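# Pin a cable end against a lifted reel with one gripper

## Task

Close one gripper on the reel so that one of its fingers pins the cable, at a spot close to one cable end, against the reel. Declare completion only while that single grip keeps the reel steady and well above the table, the other arm's gripper holds nothing and stays away from both reel and cable, and the two arms touch each other no more than lightly.

## Robot and tools

Robot: two six-joint arms, left_arm and right_arm, each ending in a two-finger parallel gripper. Bases in the scene frame: left_arm at (+0.038, +0.373, 0) m, quat_wxyz (+1.000, 0, 0, -0.020); right_arm at (-0.009, -0.309, 0) m, quat_wxyz (+1.000, 0, 0, +0.030). The names do not refer to image sides.

Scene frame: origin on the table top midway between the bases, +x out over the table, +z up, left_arm on the +y side. All positions are in metres, all orientations are quaternions written w first (qw, qx, qy, qz). In a gripper's own frame the fingers point along +z and close along y. The reported end_effector_position is the pinch point between the pads, roughly 1 cm short of the fingertips; at long reach it may be slightly wrong.

A ROW is always 16 numbers, covering both arms even if one is idle: left x, y, z, qw, qx, qy, qz, opening, then right x, y, z, qw, qx, qy, qz, opening. Position and quaternion are an absolute target pose in the scene frame, not an offset. Opening runs from -1 (closed) to +1 (fully open, 0.094 m).

Tools:
- execute_actions(actions): a list of actions; each action is a list of up to 15 rows, one per 1/30 s control step; with fewer rows the last one repeats until 15 steps pass. An empty list just returns state and images. Any target farther than 0.6 m from the gripper's current position along any of its axes makes that action refused for both arms; a malformed action, or a first action failing that check, refuses the entire call.
- move(target, speed, blocking): target is one 16-number row of absolute poses; both grippers travel straight lines that finish together, lasting 0.5 to 10 s (cut off at 10 s). speed is the top path speed in m/s, 0.002 to 0.5, default 0.25; turning is capped at twice that in rad/s. Openings are sent when the move begins. Paths ignore obstacles and the other arm, and grippers may lag, wander or overshoot the speed, mostly near full stretch. With blocking=false the result arrives after 0.5 s while motion continues; then only wait or stop are accepted until a result shows the move ended.
- wait(seconds): 0 to 10 s; arms hold their last command; returns early if a running move ends.
- stop(): brakes a running move; faster motion needs more braking distance; fingers keep moving.
- zoom_image(camera, region): region [x0, y0, x1, y1] in pixels of that camera's last image, at most 504 by 504; cameras cam_head_left, cam_head_right, cam_high, cam_low (504x504), cam_left_wrist, cam_right_wrist (616x616, fisheye).
- read_manual(section): licence texts only.
- finished_scene(scene): ends the scene irreversibly; call it only once the goal holds steadily.

Control details: every step the commanded pose is clipped to within 70 mm and 16 degrees of the measured pose, and the arm then follows by damped inverse kinematics, favouring position over orientation. Far targets therefore take several actions, and after an action the arm stops at its last clipped pose, so keep sending the remainder. Joint friction may leave the gripper up to about 31 mm off, and very small corrections can do nothing. Elbows never fully straighten. Joint ranges (rad): waist -2.618 to 3.054, shoulder 0 to 3.142, elbow 0 to 3.142, wrist pitch -1.571 to 1.571, wrist yaw -1.571 to 1.571, wrist roll -2.094 to 2.094. To keep an orientation, resend the same quaternion every row rather than copying a drifted reported one; for an arm meant to stay still, resend its whole last reported pose and desired opening each call.

Results: a state line 'left_arm: ... | right_arm: ...' with each gripper's position and quaternion; Joint positions (the last value is finger opening in metres); joint torques (offset, scaled, noisy); grip_measured on the command scale (up to about 1 mm off per gripper); Hand target lines showing the pose each arm is now driven toward; 'pose unreachable' when the clearance check altered or blocked a command; FAULT or OVER-TEMPERATURE FAULT lines; and camera images, with changed calibrations listed. A move adds a 'move:' line giving its ending (done, off_target, moving, held, fault), limits that acted (paced: pose clipped; held: steps blocked, after which the arm may surge), and each gripper's distance to its target. If only one arm is named, the other finished normally.

Gripping: command an opening below grip_measured to hold; about 0.03 below is firm, less is gentler. Pad force tops out around 50 to 62 N, lower on thin parts under about 2 mm, with a brief spike at first contact.

Avoid: knocking or dropping anything off the table (this fails the task), dropping or slipping the reel, fast hard contacts, pressing a target deep past contact, and any forceful contact between the arms, which can end the scene. Holding loads heats motors: MOTOR HOT warns at 75 °C, 90 °C stops that arm for 10 s, 100 °C makes it go limp and fall. The simulation keeps running while you think, holding the last command. Loose objects may occasionally be nudged by outside pushes. Smooth, brief, low-effort motion is preferred.

Each tool is called after "Call:" by a JSON object that holds its "api" and its "payload".

## Session

Call:
{"api": "execute_actions", "payload": {"actions": []}}

Scene clock: 0.00 s.
left_arm: end_effector_position=(+0.1820, +0.6933, +0.1383) grip_measured=+1.000 end_effector_quat_wxyz=(-0.226, +0.950, -0.116, +0.183) | right_arm: end_effector_position=(+0.4256, -0.0529, +0.2496) grip_measured=+1.000 end_effector_quat_wxyz=(+0.553, -0.389, +0.530, +0.511)
Joint positions: left_arm=[ 1.323  1.407  1.052 -0.689  0.277 -1.69   0.094] | right_arm=[ 0.157  2.03   1.165  1.195 -1.142  0.415  0.094]
Joint velocities: left_arm=[ 0.002  0.002  0.002 -0.007 -0.007  0.037  0.   ] | right_arm=[ 0.012 -0.012 -0.017 -0.139 -0.066 -0.081  0.   ]
Joint torques (N m, as the arm reports them, + toward a larger angle): no reading
Hand target (left_arm): +0.182, +0.693, +0.138; -0.226, +0.950, -0.116, +0.183
Hand target (right_arm): +0.426, -0.053, +0.250; +0.553, -0.389, +0.530, +0.511

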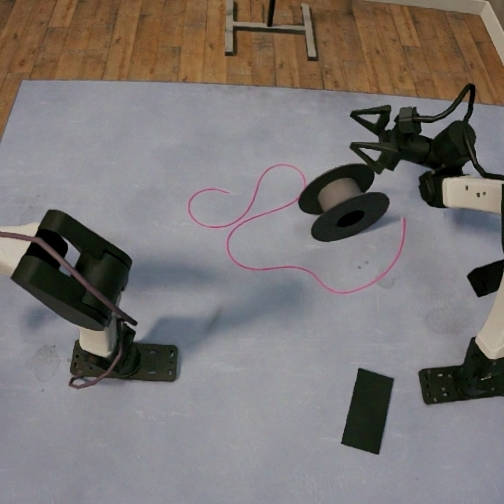

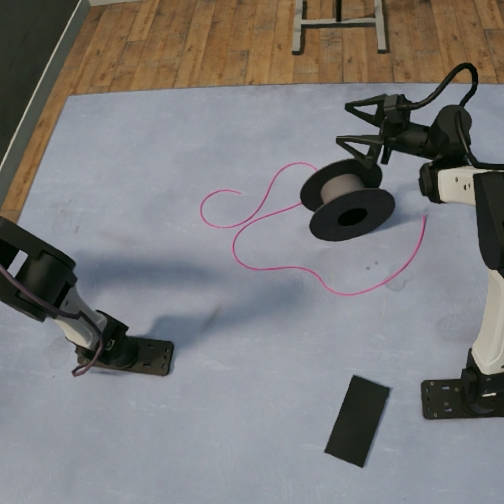

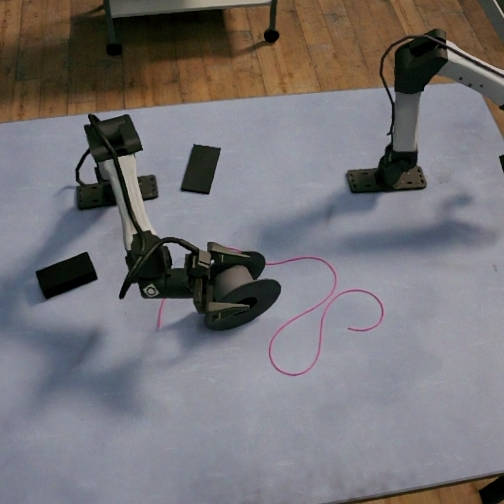

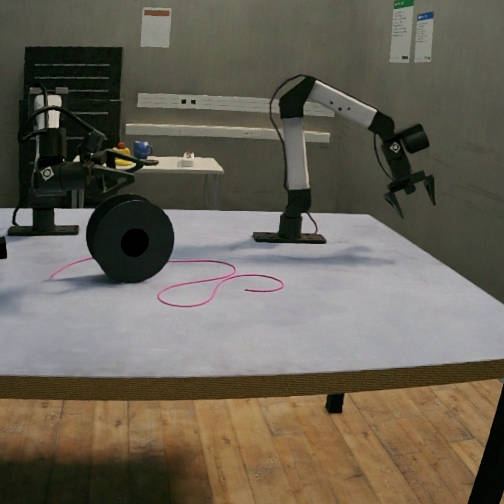

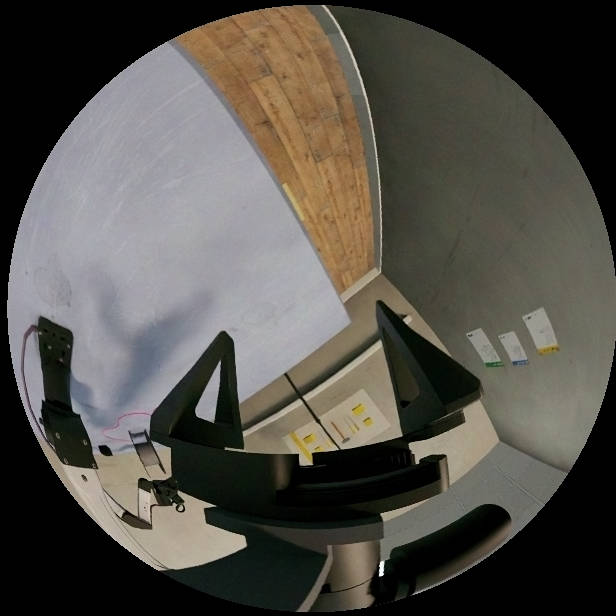

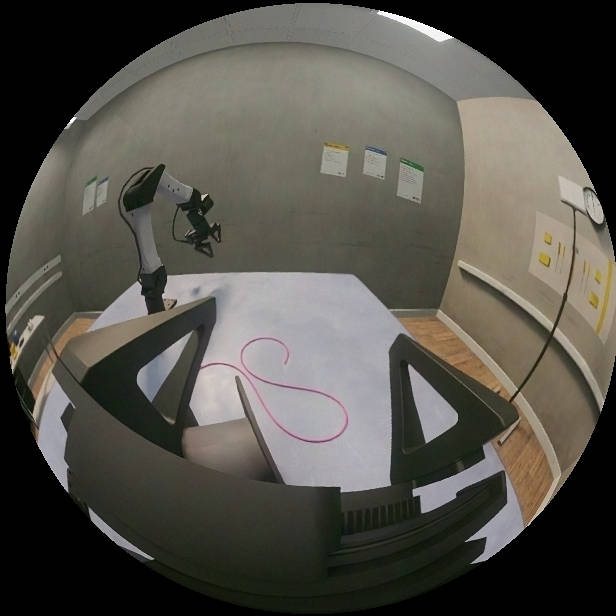

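Call:
{"api": "move", "payload": {"target": [0.44,0.25,0.13,0,0.924,-0.383,0,0.3,0.3,-0.25,0.3,0.553,-0.389,0.53,0.511,1], "speed": 0.4}}

Scene clock: 28.33 s.
left_arm: end_effector_position=(+0.4397, +0.2376, +0.1304) grip_measured=+0.301 end_effector_quat_wxyz=(+0.089, +0.789, -0.605, +0.056) | right_arm: end_effector_position=(+0.3055, -0.2499, +0.3018) grip_measured=+1.000 end_effector_quat_wxyz=(+0.566, -0.353, +0.608, +0.431)
Joint positions: left_arm=[-0.202  2.154  2.067 -1.453  0.208 -2.078  0.061] | right_arm=[-0.443  1.493  0.713  1.575 -1.555  0.92   0.094]
Joint velocities: left_arm=[ 0.002  0.037  0.032 -0.051 -0.051 -0.022  0.001] | right_arm=[ 0.017 -0.002 -0.007  0.037 -0.022 -0.022  0.   ]
Joint torques (N m, as the arm reports them, + toward a larger angle): left_arm=[  0.83 -10.96   8.62   0.23   0.13  -0.18] | right_arm=[-0.96 -5.54  3.88  0.9   0.39 -0.01]
Hand target (left_arm): +0.440, +0.239, +0.125; +0.100, +0.795, -0.597, +0.047
Hand target (right_arm): +0.301, -0.252, +0.301; +0.567, -0.352, +0.610, +0.427
Off the commanded pose (left_arm): 0.012 m, 32 deg; orientation clipped at the last step of the last action.
Off the commanded pose (right_arm): 0.006 m, 14 deg.
joint sent to its limit (left arm) — the command would take joint 6 (wrist roll) past its lower limit, so that joint was sent only as far as its limit.
joint sent to its limit (right arm) — the command would take joint 4 (wrist pitch) past its upper limit and joint 5 (wrist yaw) past its lower limit, so those joints were sent only as far as their limits.
move: off_target (left_arm, right_arm); limits=paced
camera_calibration (this result's frames):
cam_left_wrist: T_world_to_cam=[[0.996581, 0.0751334, 0.034369, -0.46957], [0.00601111, -0.480816, 0.876801, 0.0184825], [0.0824022, -0.873596, -0.479624, 0.352303], [0, 0, 0, 1]] pos_world=[0.438823, 0.351937, 0.168906]
cam_right_wrist: T_world_to_cam=[[0.925619, -0.364314, 0.102492, -0.405327], [-0.13182, -0.56421, -0.81504, 0.160164], [0.354757, 0.740906, -0.570268, 0.339731], [0, 0, 0, 1]] pos_world=[0.275769, -0.309009, 0.36582]

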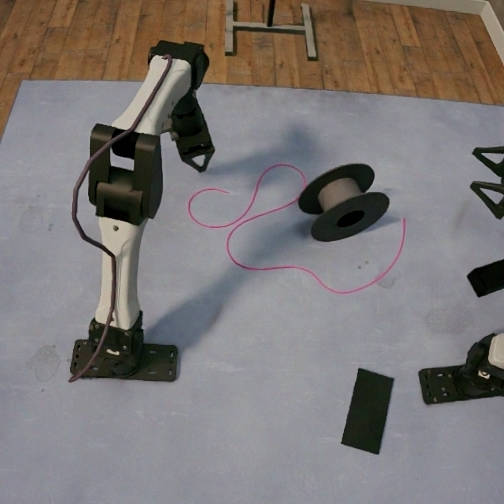

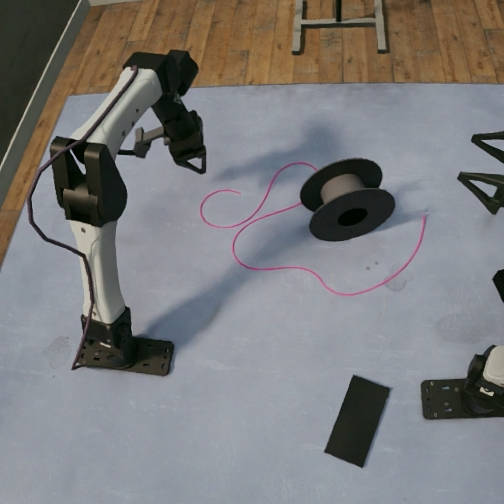

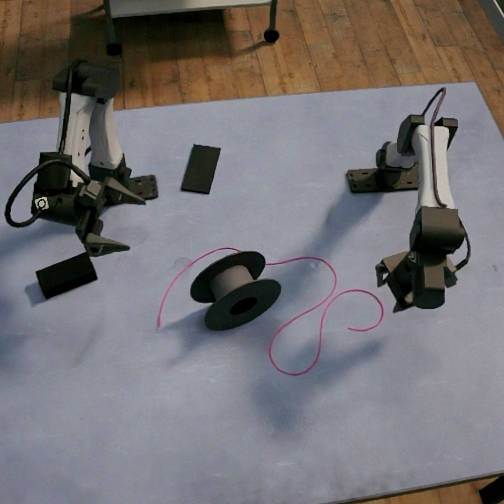

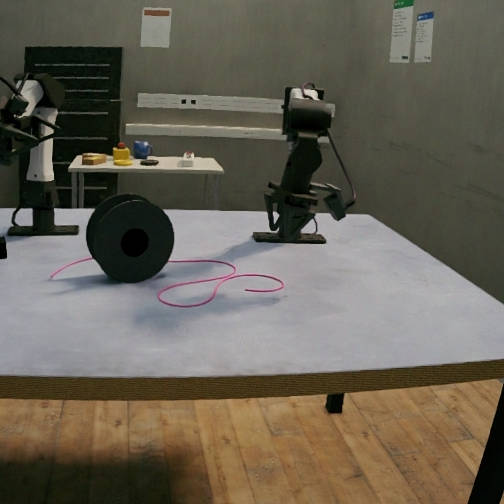

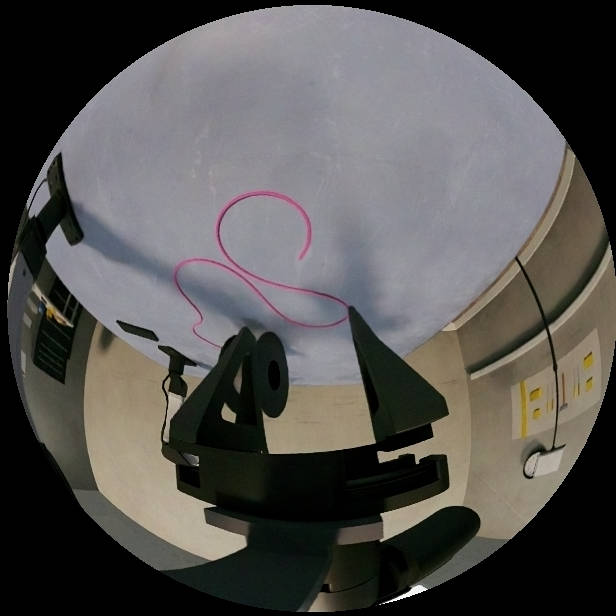

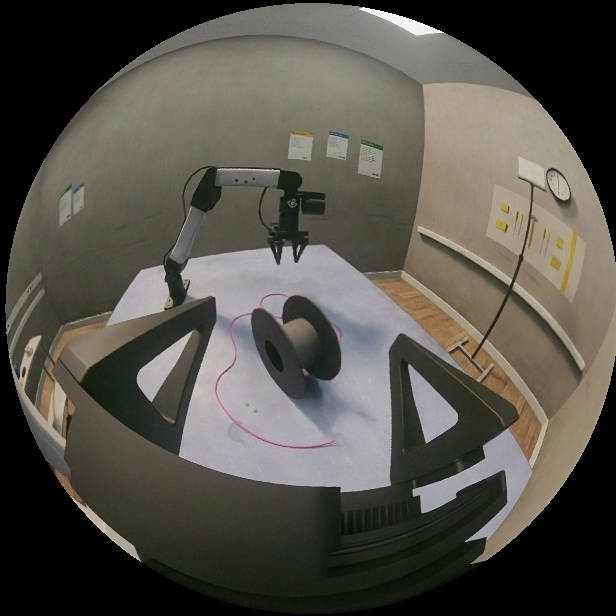

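Call:
{"api": "move", "payload": {"target": [0.436,0.247,0.07,0,0.383,0.924,0,0,0.3,-0.25,0.3,0.566,-0.353,0.608,0.431,1], "speed": 0.5}}

Call:
{"api": "move", "payload": {"target": [0.436,0.247,0.03,0,0.383,0.924,0,0,0.3,-0.25,0.3,0.566,-0.353,0.608,0.431,1], "speed": 0.1}}

Scene clock: 47.53 s.
left_arm: end_effector_position=(+0.4396, +0.2461, +0.0703) grip_measured=+0.001 end_effector_quat_wxyz=(-0.000, +0.375, +0.927, -0.006) | right_arm: end_effector_position=(+0.3055, -0.2499, +0.3018) grip_measured=+1.000 end_effector_quat_wxyz=(+0.566, -0.353, +0.608, +0.431)
Joint positions: left_arm=[-0.262  2.173  1.873 -1.273  0.013  0.468  0.047] | right_arm=[-0.443  1.493  0.713  1.575 -1.555  0.92   0.094]
Joint velocities: left_arm=[-0.007 -0.017  0.002  0.037  0.051 -0.007  0.   ] | right_arm=[ 0.002 -0.007  0.002 -0.007  0.051 -0.051  0.   ]
Joint torques (N m, as the arm reports them, + toward a larger angle): left_arm=[ -0.19 -14.67   5.69   0.43  -0.06   0.03] | right_arm=[-0.49 -5.69  3.54  0.89  0.39 -0.03]
Hand target (left_arm): +0.436, +0.246, +0.069; -0.001, +0.383, +0.924, -0.001
Hand target (right_arm): +0.300, -0.250, +0.300; +0.566, -0.352, +0.610, +0.429
Off the commanded pose (left_arm): 0.004 m, 1 deg.
Off the commanded pose (right_arm): 0.006 m, 0 deg.
move: done
camera_calibration (this result's frames):
cam_left_wrist: T_world_to_cam=[[-0.820769, -0.565682, 0.0796427, 0.485412], [-0.322312, 0.573671, 0.753005, -0.0311987], [-0.47165, 0.592373, -0.653178, 0.22585], [0, 0, 0, 1]] pos_world=[0.494877, 0.158699, 0.132353]
cam_right_wrist: T_world_to_cam=[[0.925619, -0.364314, 0.102492, -0.405327], [-0.13182, -0.56421, -0.81504, 0.160164], [0.354757, 0.740906, -0.570268, 0.339731], [0, 0, 0, 1]] pos_world=[0.275769, -0.309009, 0.36582]

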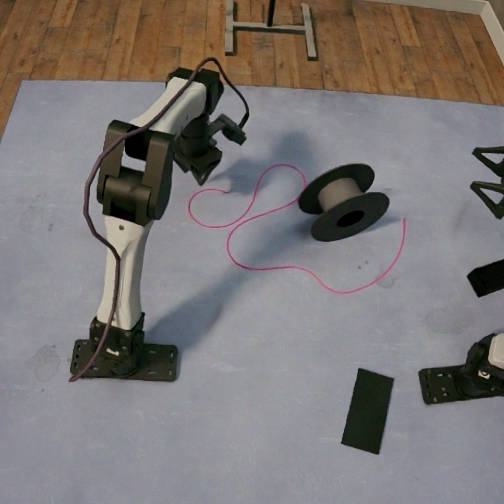

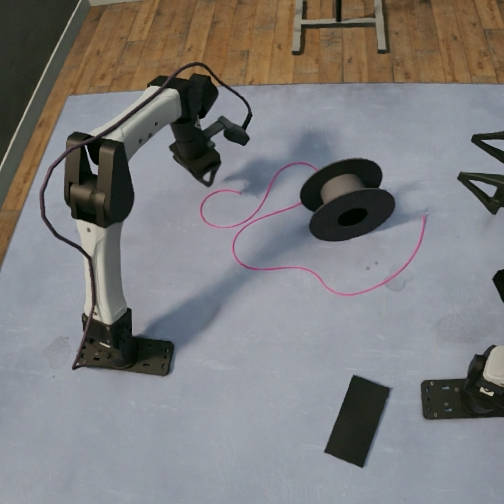

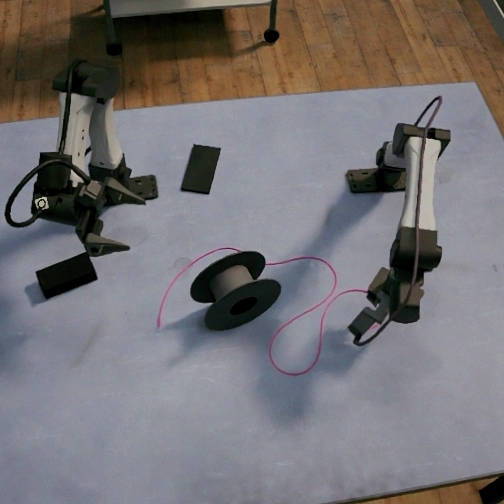

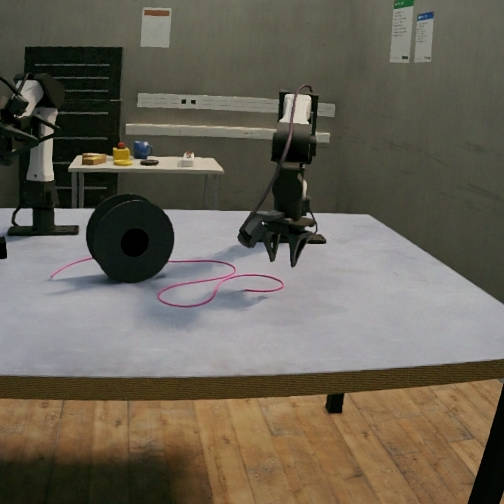

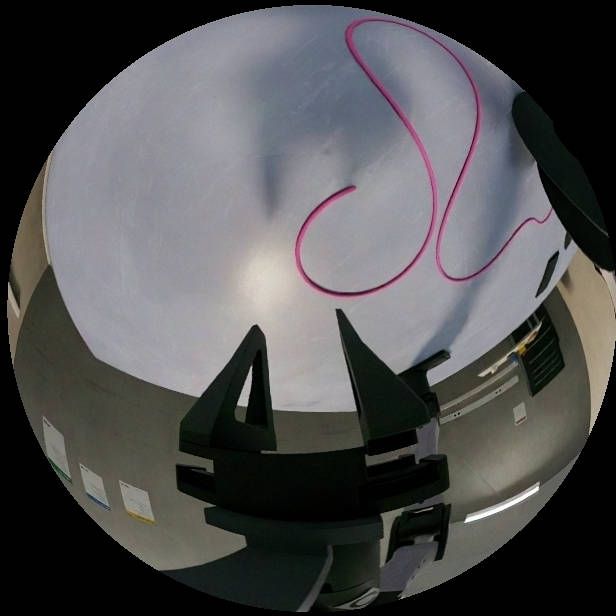

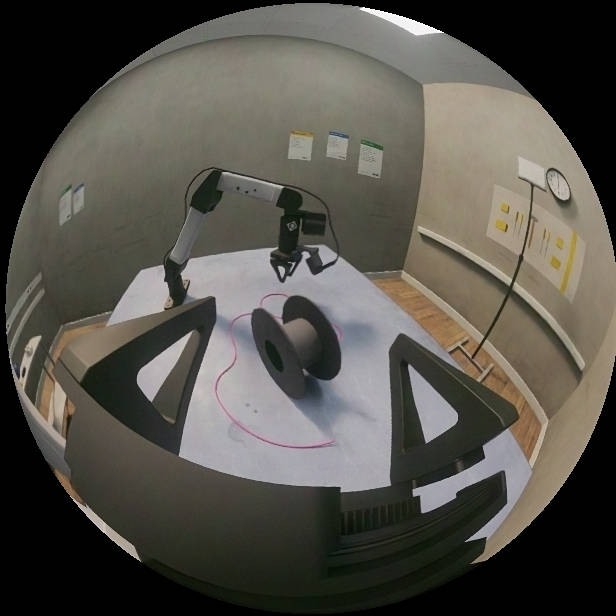

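Scene clock: 48.53 s.
left_arm: end_effector_position=(+0.4405, +0.2459, +0.0383) grip_measured=+0.001 end_effector_quat_wxyz=(+0.010, +0.376, +0.926, -0.005) | right_arm: end_effector_position=(+0.3055, -0.2499, +0.3018) grip_measured=+1.000 end_effector_quat_wxyz=(+0.566, -0.353, +0.608, +0.431)
Joint positions: left_arm=[-0.262  2.173  1.745 -1.125  0.012  0.471  0.047] | right_arm=[-0.443  1.493  0.713  1.575 -1.555  0.92   0.094]
Joint velocities: left_arm=[ 0.007  0.002  0.007 -0.007 -0.051  0.007 -0.   ] | right_arm=[-0.007 -0.007 -0.002 -0.066 -0.022  0.022  0.   ]
Joint torques (N m, as the arm reports them, + toward a larger angle): left_arm=[ -0.16 -12.68   5.85   0.44  -0.08   0.04] | right_arm=[-0.48 -5.7   3.52  0.88  0.39 -0.03]
Hand target (left_arm): +0.436, +0.247, +0.030; -0.000, +0.383, +0.924, -0.000
Hand target (right_arm): +0.300, -0.250, +0.300; +0.566, -0.352, +0.610, +0.429
Off the commanded pose (left_arm): 0.009 m, 2 deg.
Off the commanded pose (right_arm): 0.006 m, 0 deg.
move: done
camera_calibration (this result's frames):
cam_left_wrist: T_world_to_cam=[[-0.823914, -0.562763, 0.0668052, 0.489785], [-0.33512, 0.578878, 0.743367, -0.00190971], [-0.457012, 0.590083, -0.665539, 0.200116], [0, 0, 0, 1]] pos_world=[0.494356, 0.158654, 0.101884]
cam_right_wrist: T_world_to_cam=[[0.925619, -0.364314, 0.102492, -0.405327], [-0.13182, -0.56421, -0.81504, 0.160164], [0.354757, 0.740906, -0.570268, 0.339731], [0, 0, 0, 1]] pos_world=[0.275769, -0.309009, 0.36582]

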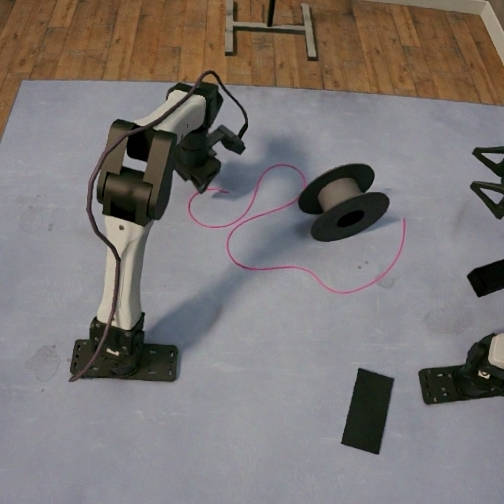

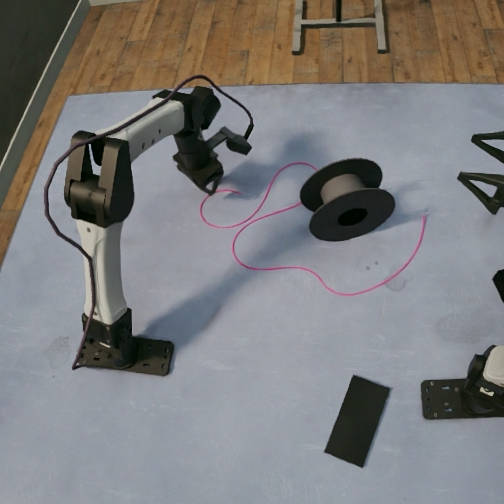

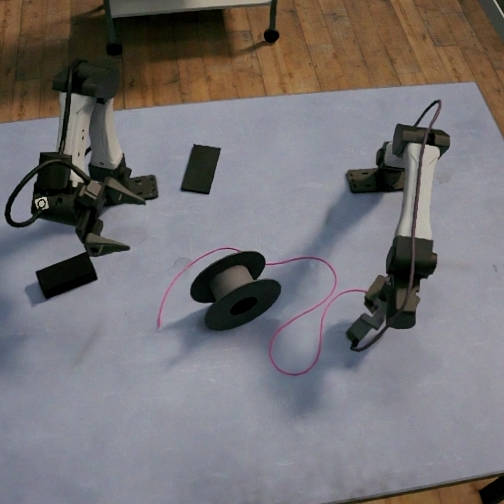

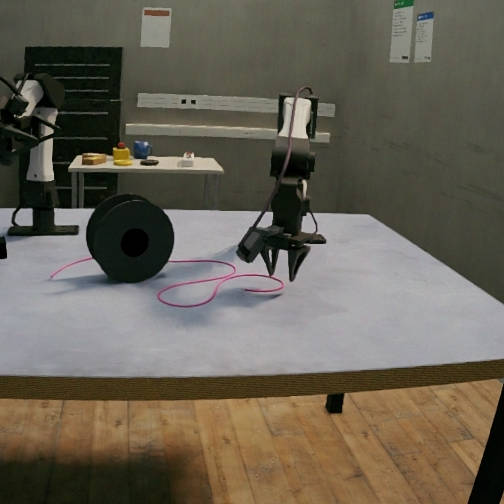

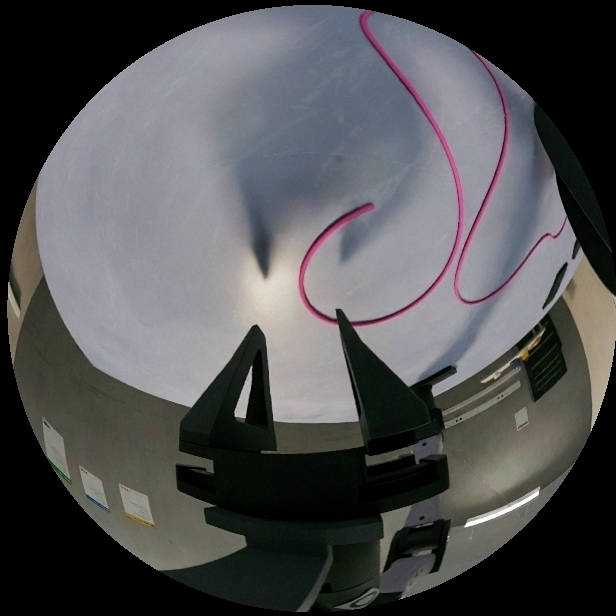

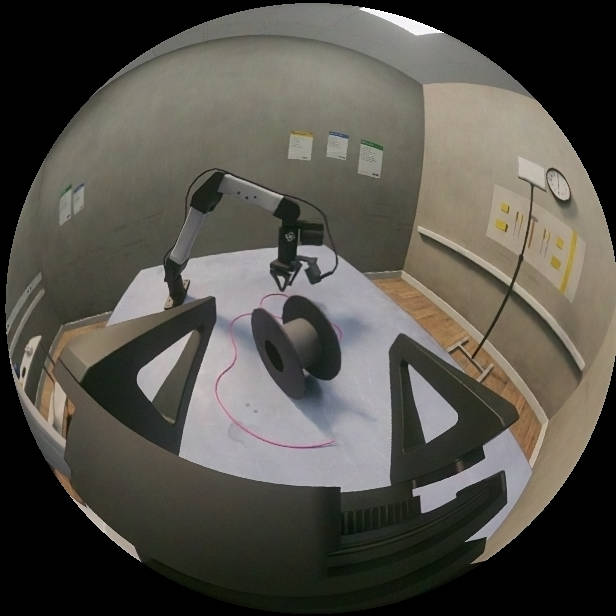

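Aligned. Descend.

Call:
{"api": "move", "payload": {"target": [0.432,0.243,0.003,0,0.383,0.924,0,0,0.3,-0.25,0.3,0.566,-0.353,0.608,0.431,1], "speed": 0.05}}

Call:
{"api": "move", "payload": {"target": [0.432,0.243,0.003,0,0.383,0.924,0,-1,0.3,-0.25,0.3,0.566,-0.353,0.608,0.431,1]}}

Call:
{"api": "move", "payload": {"target": [0.40,0.12,0.25,0,-0.156,0.988,0,-1,0.3,-0.25,0.3,0.566,-0.353,0.608,0.431,1], "speed": 0.2}}

Scene clock: 57.37 s.
left_arm: end_effector_position=(+0.4390, +0.2419, +0.0182) grip_measured=+0.001 end_effector_quat_wxyz=(+0.019, +0.381, +0.924, -0.005) | right_arm: end_effector_position=(+0.3055, -0.2499, +0.3018) grip_measured=+1.000 end_effector_quat_wxyz=(+0.566, -0.353, +0.608, +0.431)
Joint positions: left_arm=[-0.272  2.173  1.663 -1.025  0.012  0.471  0.047] | right_arm=[-0.443  1.493  0.713  1.575 -1.555  0.92   0.094]
Joint velocities: left_arm=[-0.002 -0.002 -0.017 -0.037 -0.022  0.022 -0.   ] | right_arm=[-0.027  0.017  0.002 -0.007 -0.022  0.051  0.   ]
Joint torques (N m, as the arm reports them, + toward a larger angle): left_arm=[ -0.25 -11.09   5.67   0.49  -0.08  -0.12] | right_arm=[-0.5  -5.7   3.48  0.88  0.39 -0.03]
Hand target (left_arm): +0.432, +0.243, +0.003; -0.000, +0.383, +0.924, -0.000
Hand target (right_arm): +0.300, -0.250, +0.300; +0.566, -0.352, +0.610, +0.429
Off the commanded pose (left_arm): 0.017 m, 2 deg.
Off the commanded pose (right_arm): 0.006 m, 0 deg.
move: off_target (left_arm)
camera_calibration (this result's frames):
cam_left_wrist: T_world_to_cam=[[-0.830711, -0.553943, 0.055382, 0.488638], [-0.341845, 0.586087, 0.734605, 0.0161243], [-0.439388, 0.591312, -0.676231, 0.180583], [0, 0, 0, 1]] pos_world=[0.490775, 0.154446, 0.0832094]
cam_right_wrist: T_world_to_cam=[[0.925619, -0.364314, 0.102492, -0.405327], [-0.13182, -0.56421, -0.81504, 0.160164], [0.354757, 0.740906, -0.570268, 0.339731], [0, 0, 0, 1]] pos_world=[0.275769, -0.309009, 0.36582]

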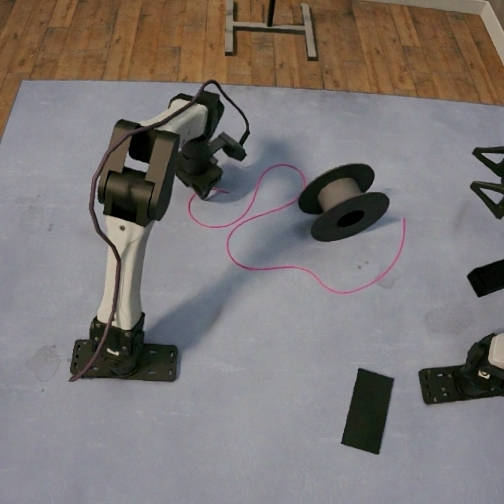

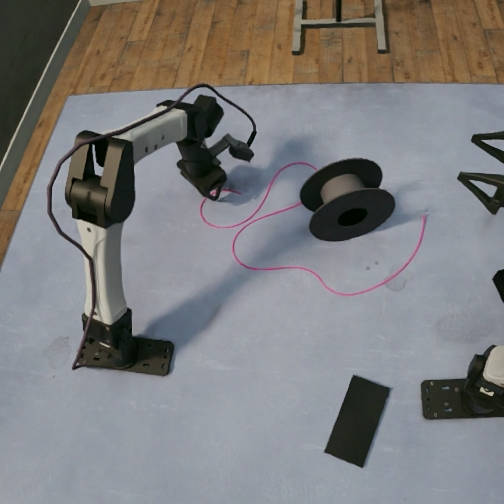

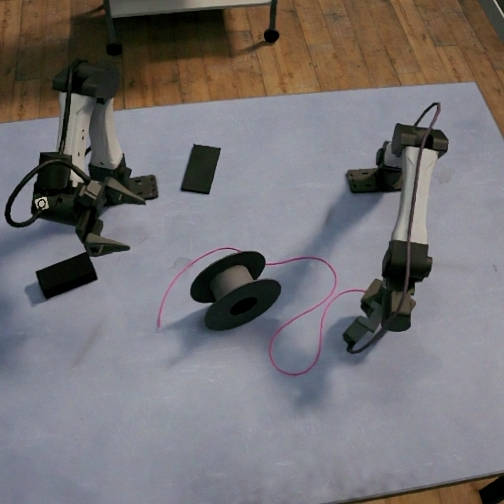

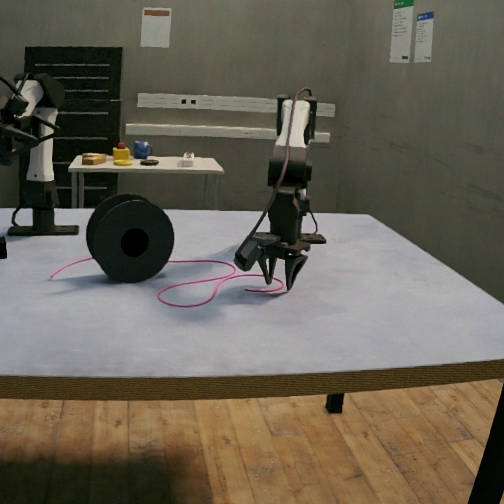

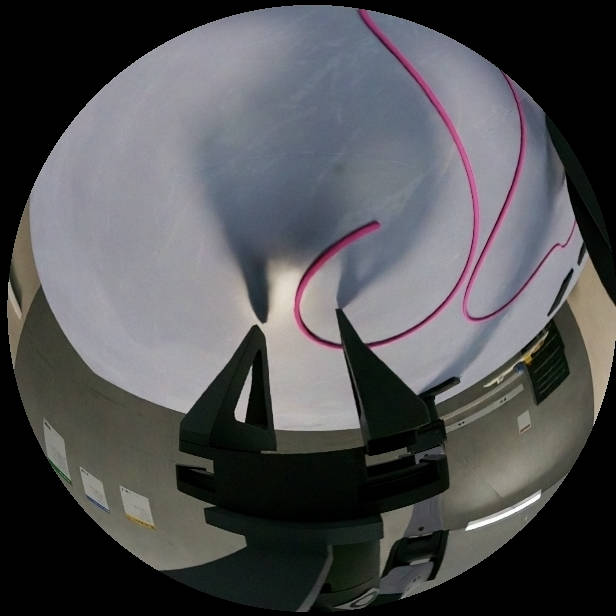

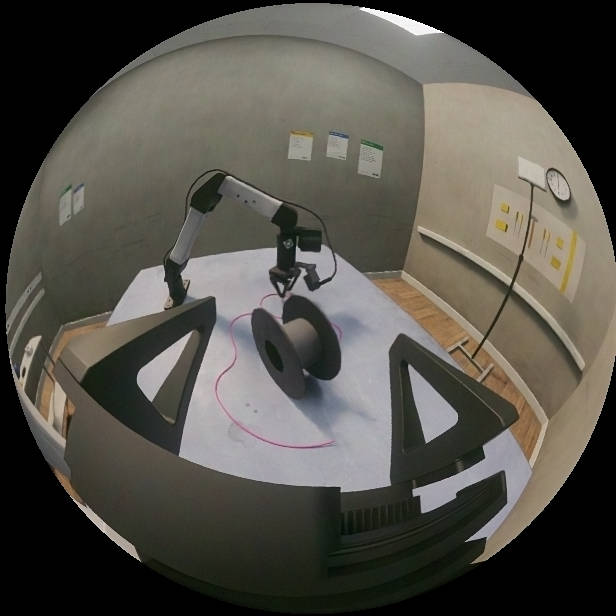

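Scene clock: 58.07 s.
left_arm: end_effector_position=(+0.4394, +0.2418, +0.0183) grip_measured=-0.987 end_effector_quat_wxyz=(+0.020, +0.381, +0.924, -0.004) | right_arm: end_effector_position=(+0.3055, -0.2499, +0.3018) grip_measured=+1.000 end_effector_quat_wxyz=(+0.566, -0.353, +0.608, +0.431)
Joint positions: left_arm=[-0.272  2.173  1.663 -1.023  0.012  0.471  0.001] | right_arm=[-0.443  1.493  0.713  1.575 -1.555  0.92   0.094]
Joint velocities: left_arm=[ 0.007 -0.007 -0.002 -0.037  0.022 -0.022  0.001] | right_arm=[ 0.002  0.022 -0.007 -0.037 -0.007 -0.11   0.   ]
Joint torques (N m, as the arm reports them, + toward a larger angle): left_arm=[ -0.33 -11.11   5.57   0.5   -0.08  -0.1 ] | right_arm=[-0.46 -5.66  3.5   0.88  0.39 -0.03]
Hand target (left_arm): +0.432, +0.243, +0.003; -0.000, +0.383, +0.924, -0.000
Hand target (right_arm): +0.300, -0.250, +0.300; +0.566, -0.352, +0.610, +0.429
Off the commanded pose (left_arm): 0.017 m, 2 deg.
Off the commanded pose (right_arm): 0.006 m, 0 deg.
move: off_target (left_arm)
camera_calibration (this result's frames):
cam_left_wrist: T_world_to_cam=[[-0.83081, -0.553911, 0.0541974, 0.488986], [-0.343178, 0.586516, 0.73364, 0.0168477], [-0.438159, 0.590917, -0.677373, 0.180453], [0, 0, 0, 1]] pos_world=[0.491103, 0.15434, 0.083372]
cam_right_wrist: T_world_to_cam=[[0.925619, -0.364314, 0.102492, -0.405327], [-0.13182, -0.56421, -0.81504, 0.160164], [0.354757, 0.740906, -0.570268, 0.339731], [0, 0, 0, 1]] pos_world=[0.275769, -0.309009, 0.36582]

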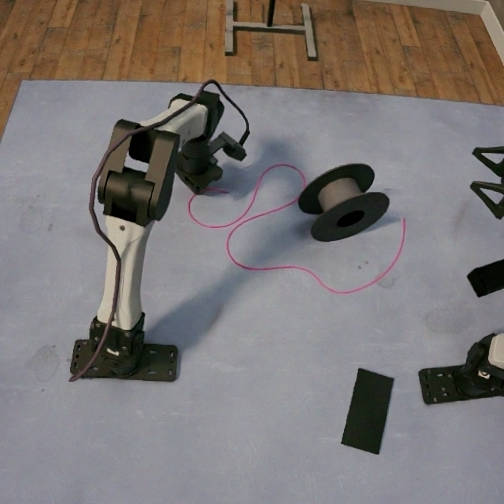

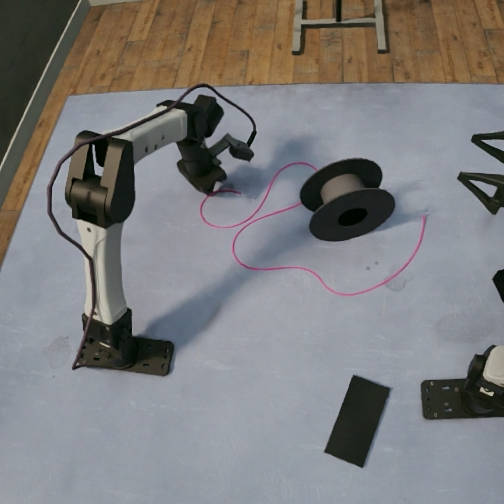

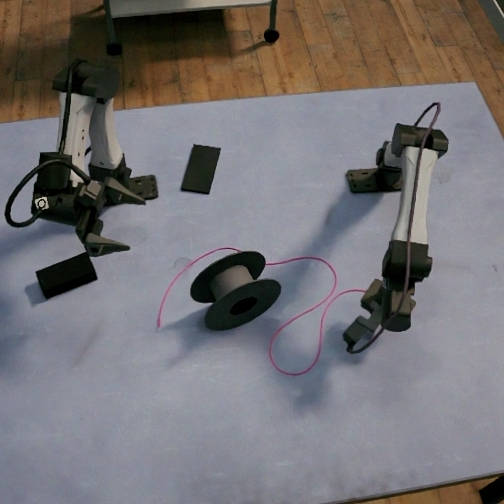

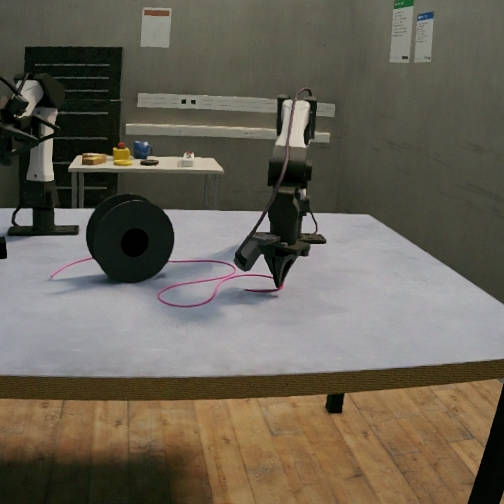

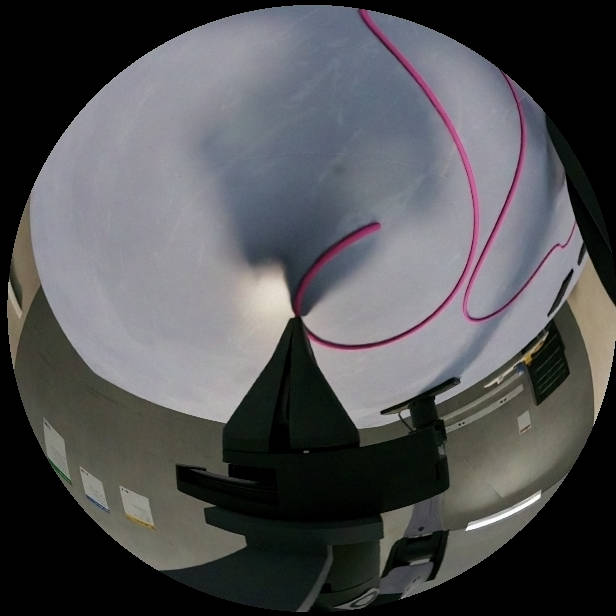

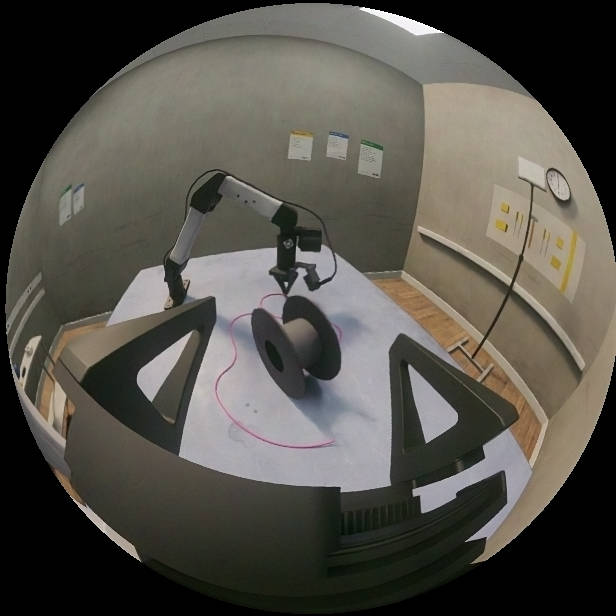

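Scene clock: 61.43 s.
left_arm: end_effector_position=(+0.3985, +0.1192, +0.2453) grip_measured=-0.987 end_effector_quat_wxyz=(+0.117, -0.147, +0.975, -0.118) | right_arm: end_effector_position=(+0.3055, -0.2499, +0.3018) grip_measured=+1.000 end_effector_quat_wxyz=(+0.566, -0.353, +0.608, +0.431)
Joint positions: left_arm=[-0.571  2.063  2.371 -1.545  0.009 -0.911  0.001] | right_arm=[-0.443  1.493  0.713  1.575 -1.555  0.92   0.094]
Joint velocities: left_arm=[ 0.022 -0.032 -0.002  0.037 -0.051  0.022 -0.   ] | right_arm=[-0.002 -0.002  0.017  0.007 -0.066  0.007  0.   ]
Joint torques (N m, as the arm reports them, + toward a larger angle): left_arm=[ -0.08 -12.61   8.27   0.88  -0.14  -0.16] | right_arm=[-0.48 -5.67  3.52  0.88  0.38 -0.03]
Hand target (left_arm): +0.396, +0.120, +0.251; +0.120, -0.151, +0.974, -0.120
Hand target (right_arm): +0.300, -0.250, +0.300; +0.566, -0.352, +0.610, +0.429
Off the commanded pose (left_arm): 0.005 m, 19 deg; orientation clipped at the last step of the last action.
Off the commanded pose (right_arm): 0.006 m, 0 deg.
joint sent to its limit (left arm) — the command would take joint 4 (wrist pitch) past its lower limit, so that joint was sent only as far as its limit.
move: off_target (left_arm); limits=paced
camera_calibration (this result's frames):
cam_left_wrist: T_world_to_cam=[[0.0526423, -0.957153, 0.284759, 0.0143032], [-0.829142, 0.11703, 0.546652, 0.203599], [-0.556555, -0.264882, -0.787454, 0.564945], [0, 0, 0, 1]] pos_world=[0.482483, 0.139507, 0.329498]
cam_right_wrist: T_world_to_cam=[[0.925619, -0.364314, 0.102492, -0.405327], [-0.13182, -0.56421, -0.81504, 0.160164], [0.354757, 0.740906, -0.570268, 0.339731], [0, 0, 0, 1]] pos_world=[0.275769, -0.309009, 0.36582]

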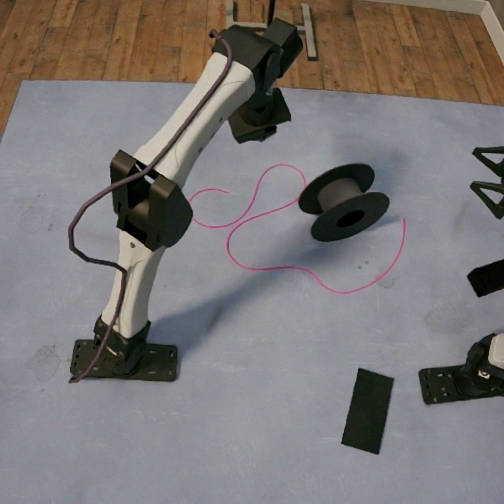

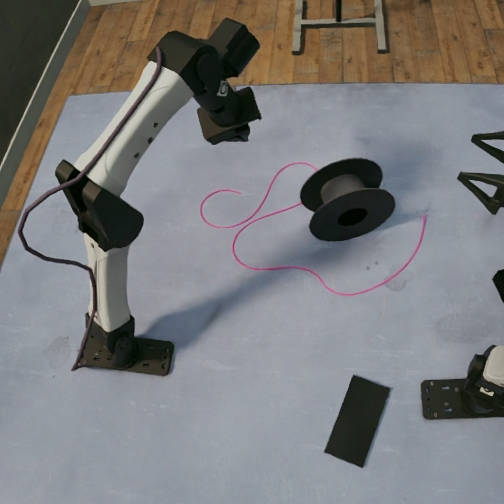

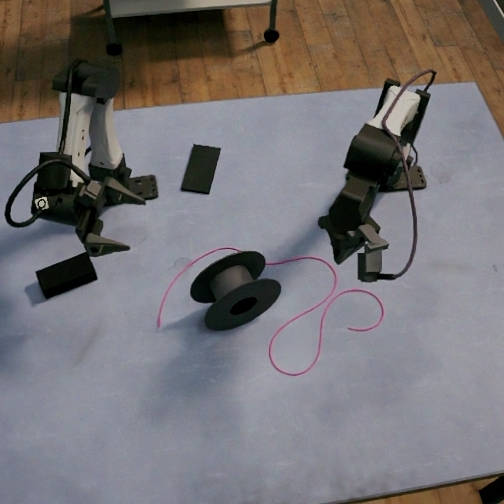

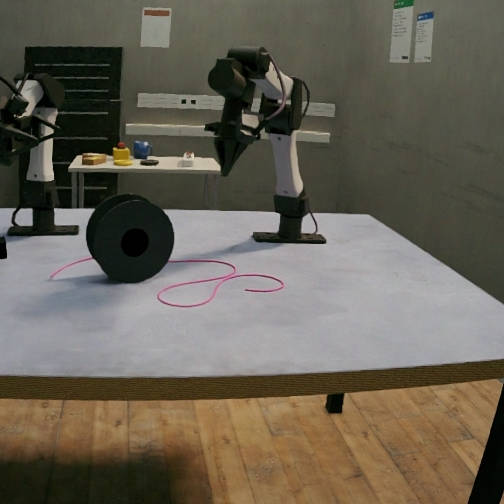

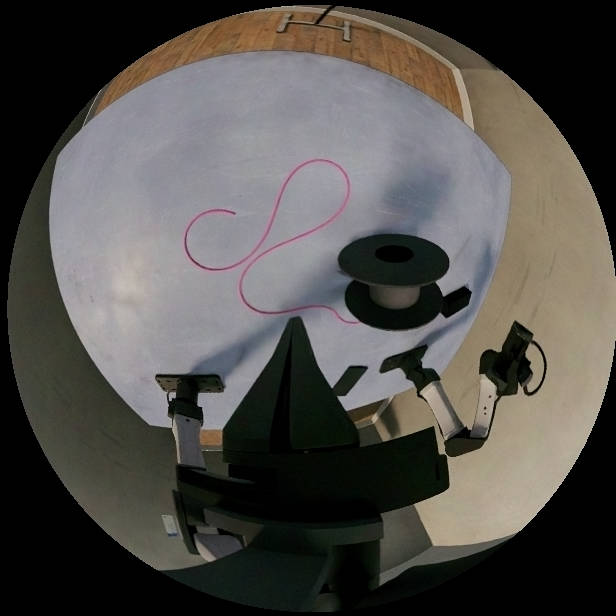

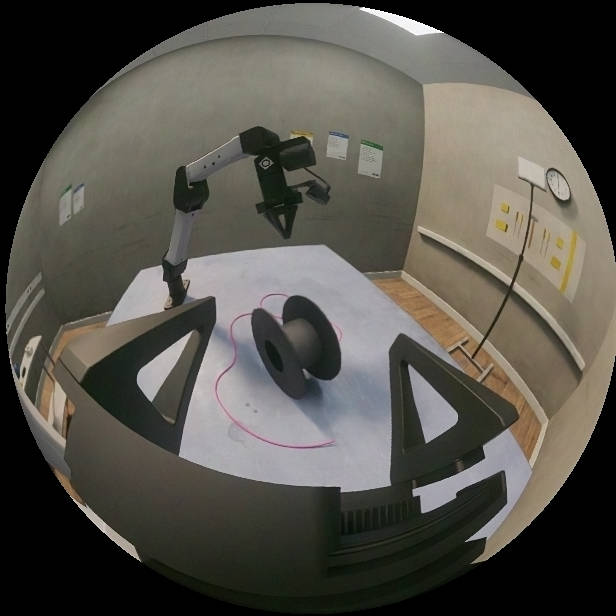

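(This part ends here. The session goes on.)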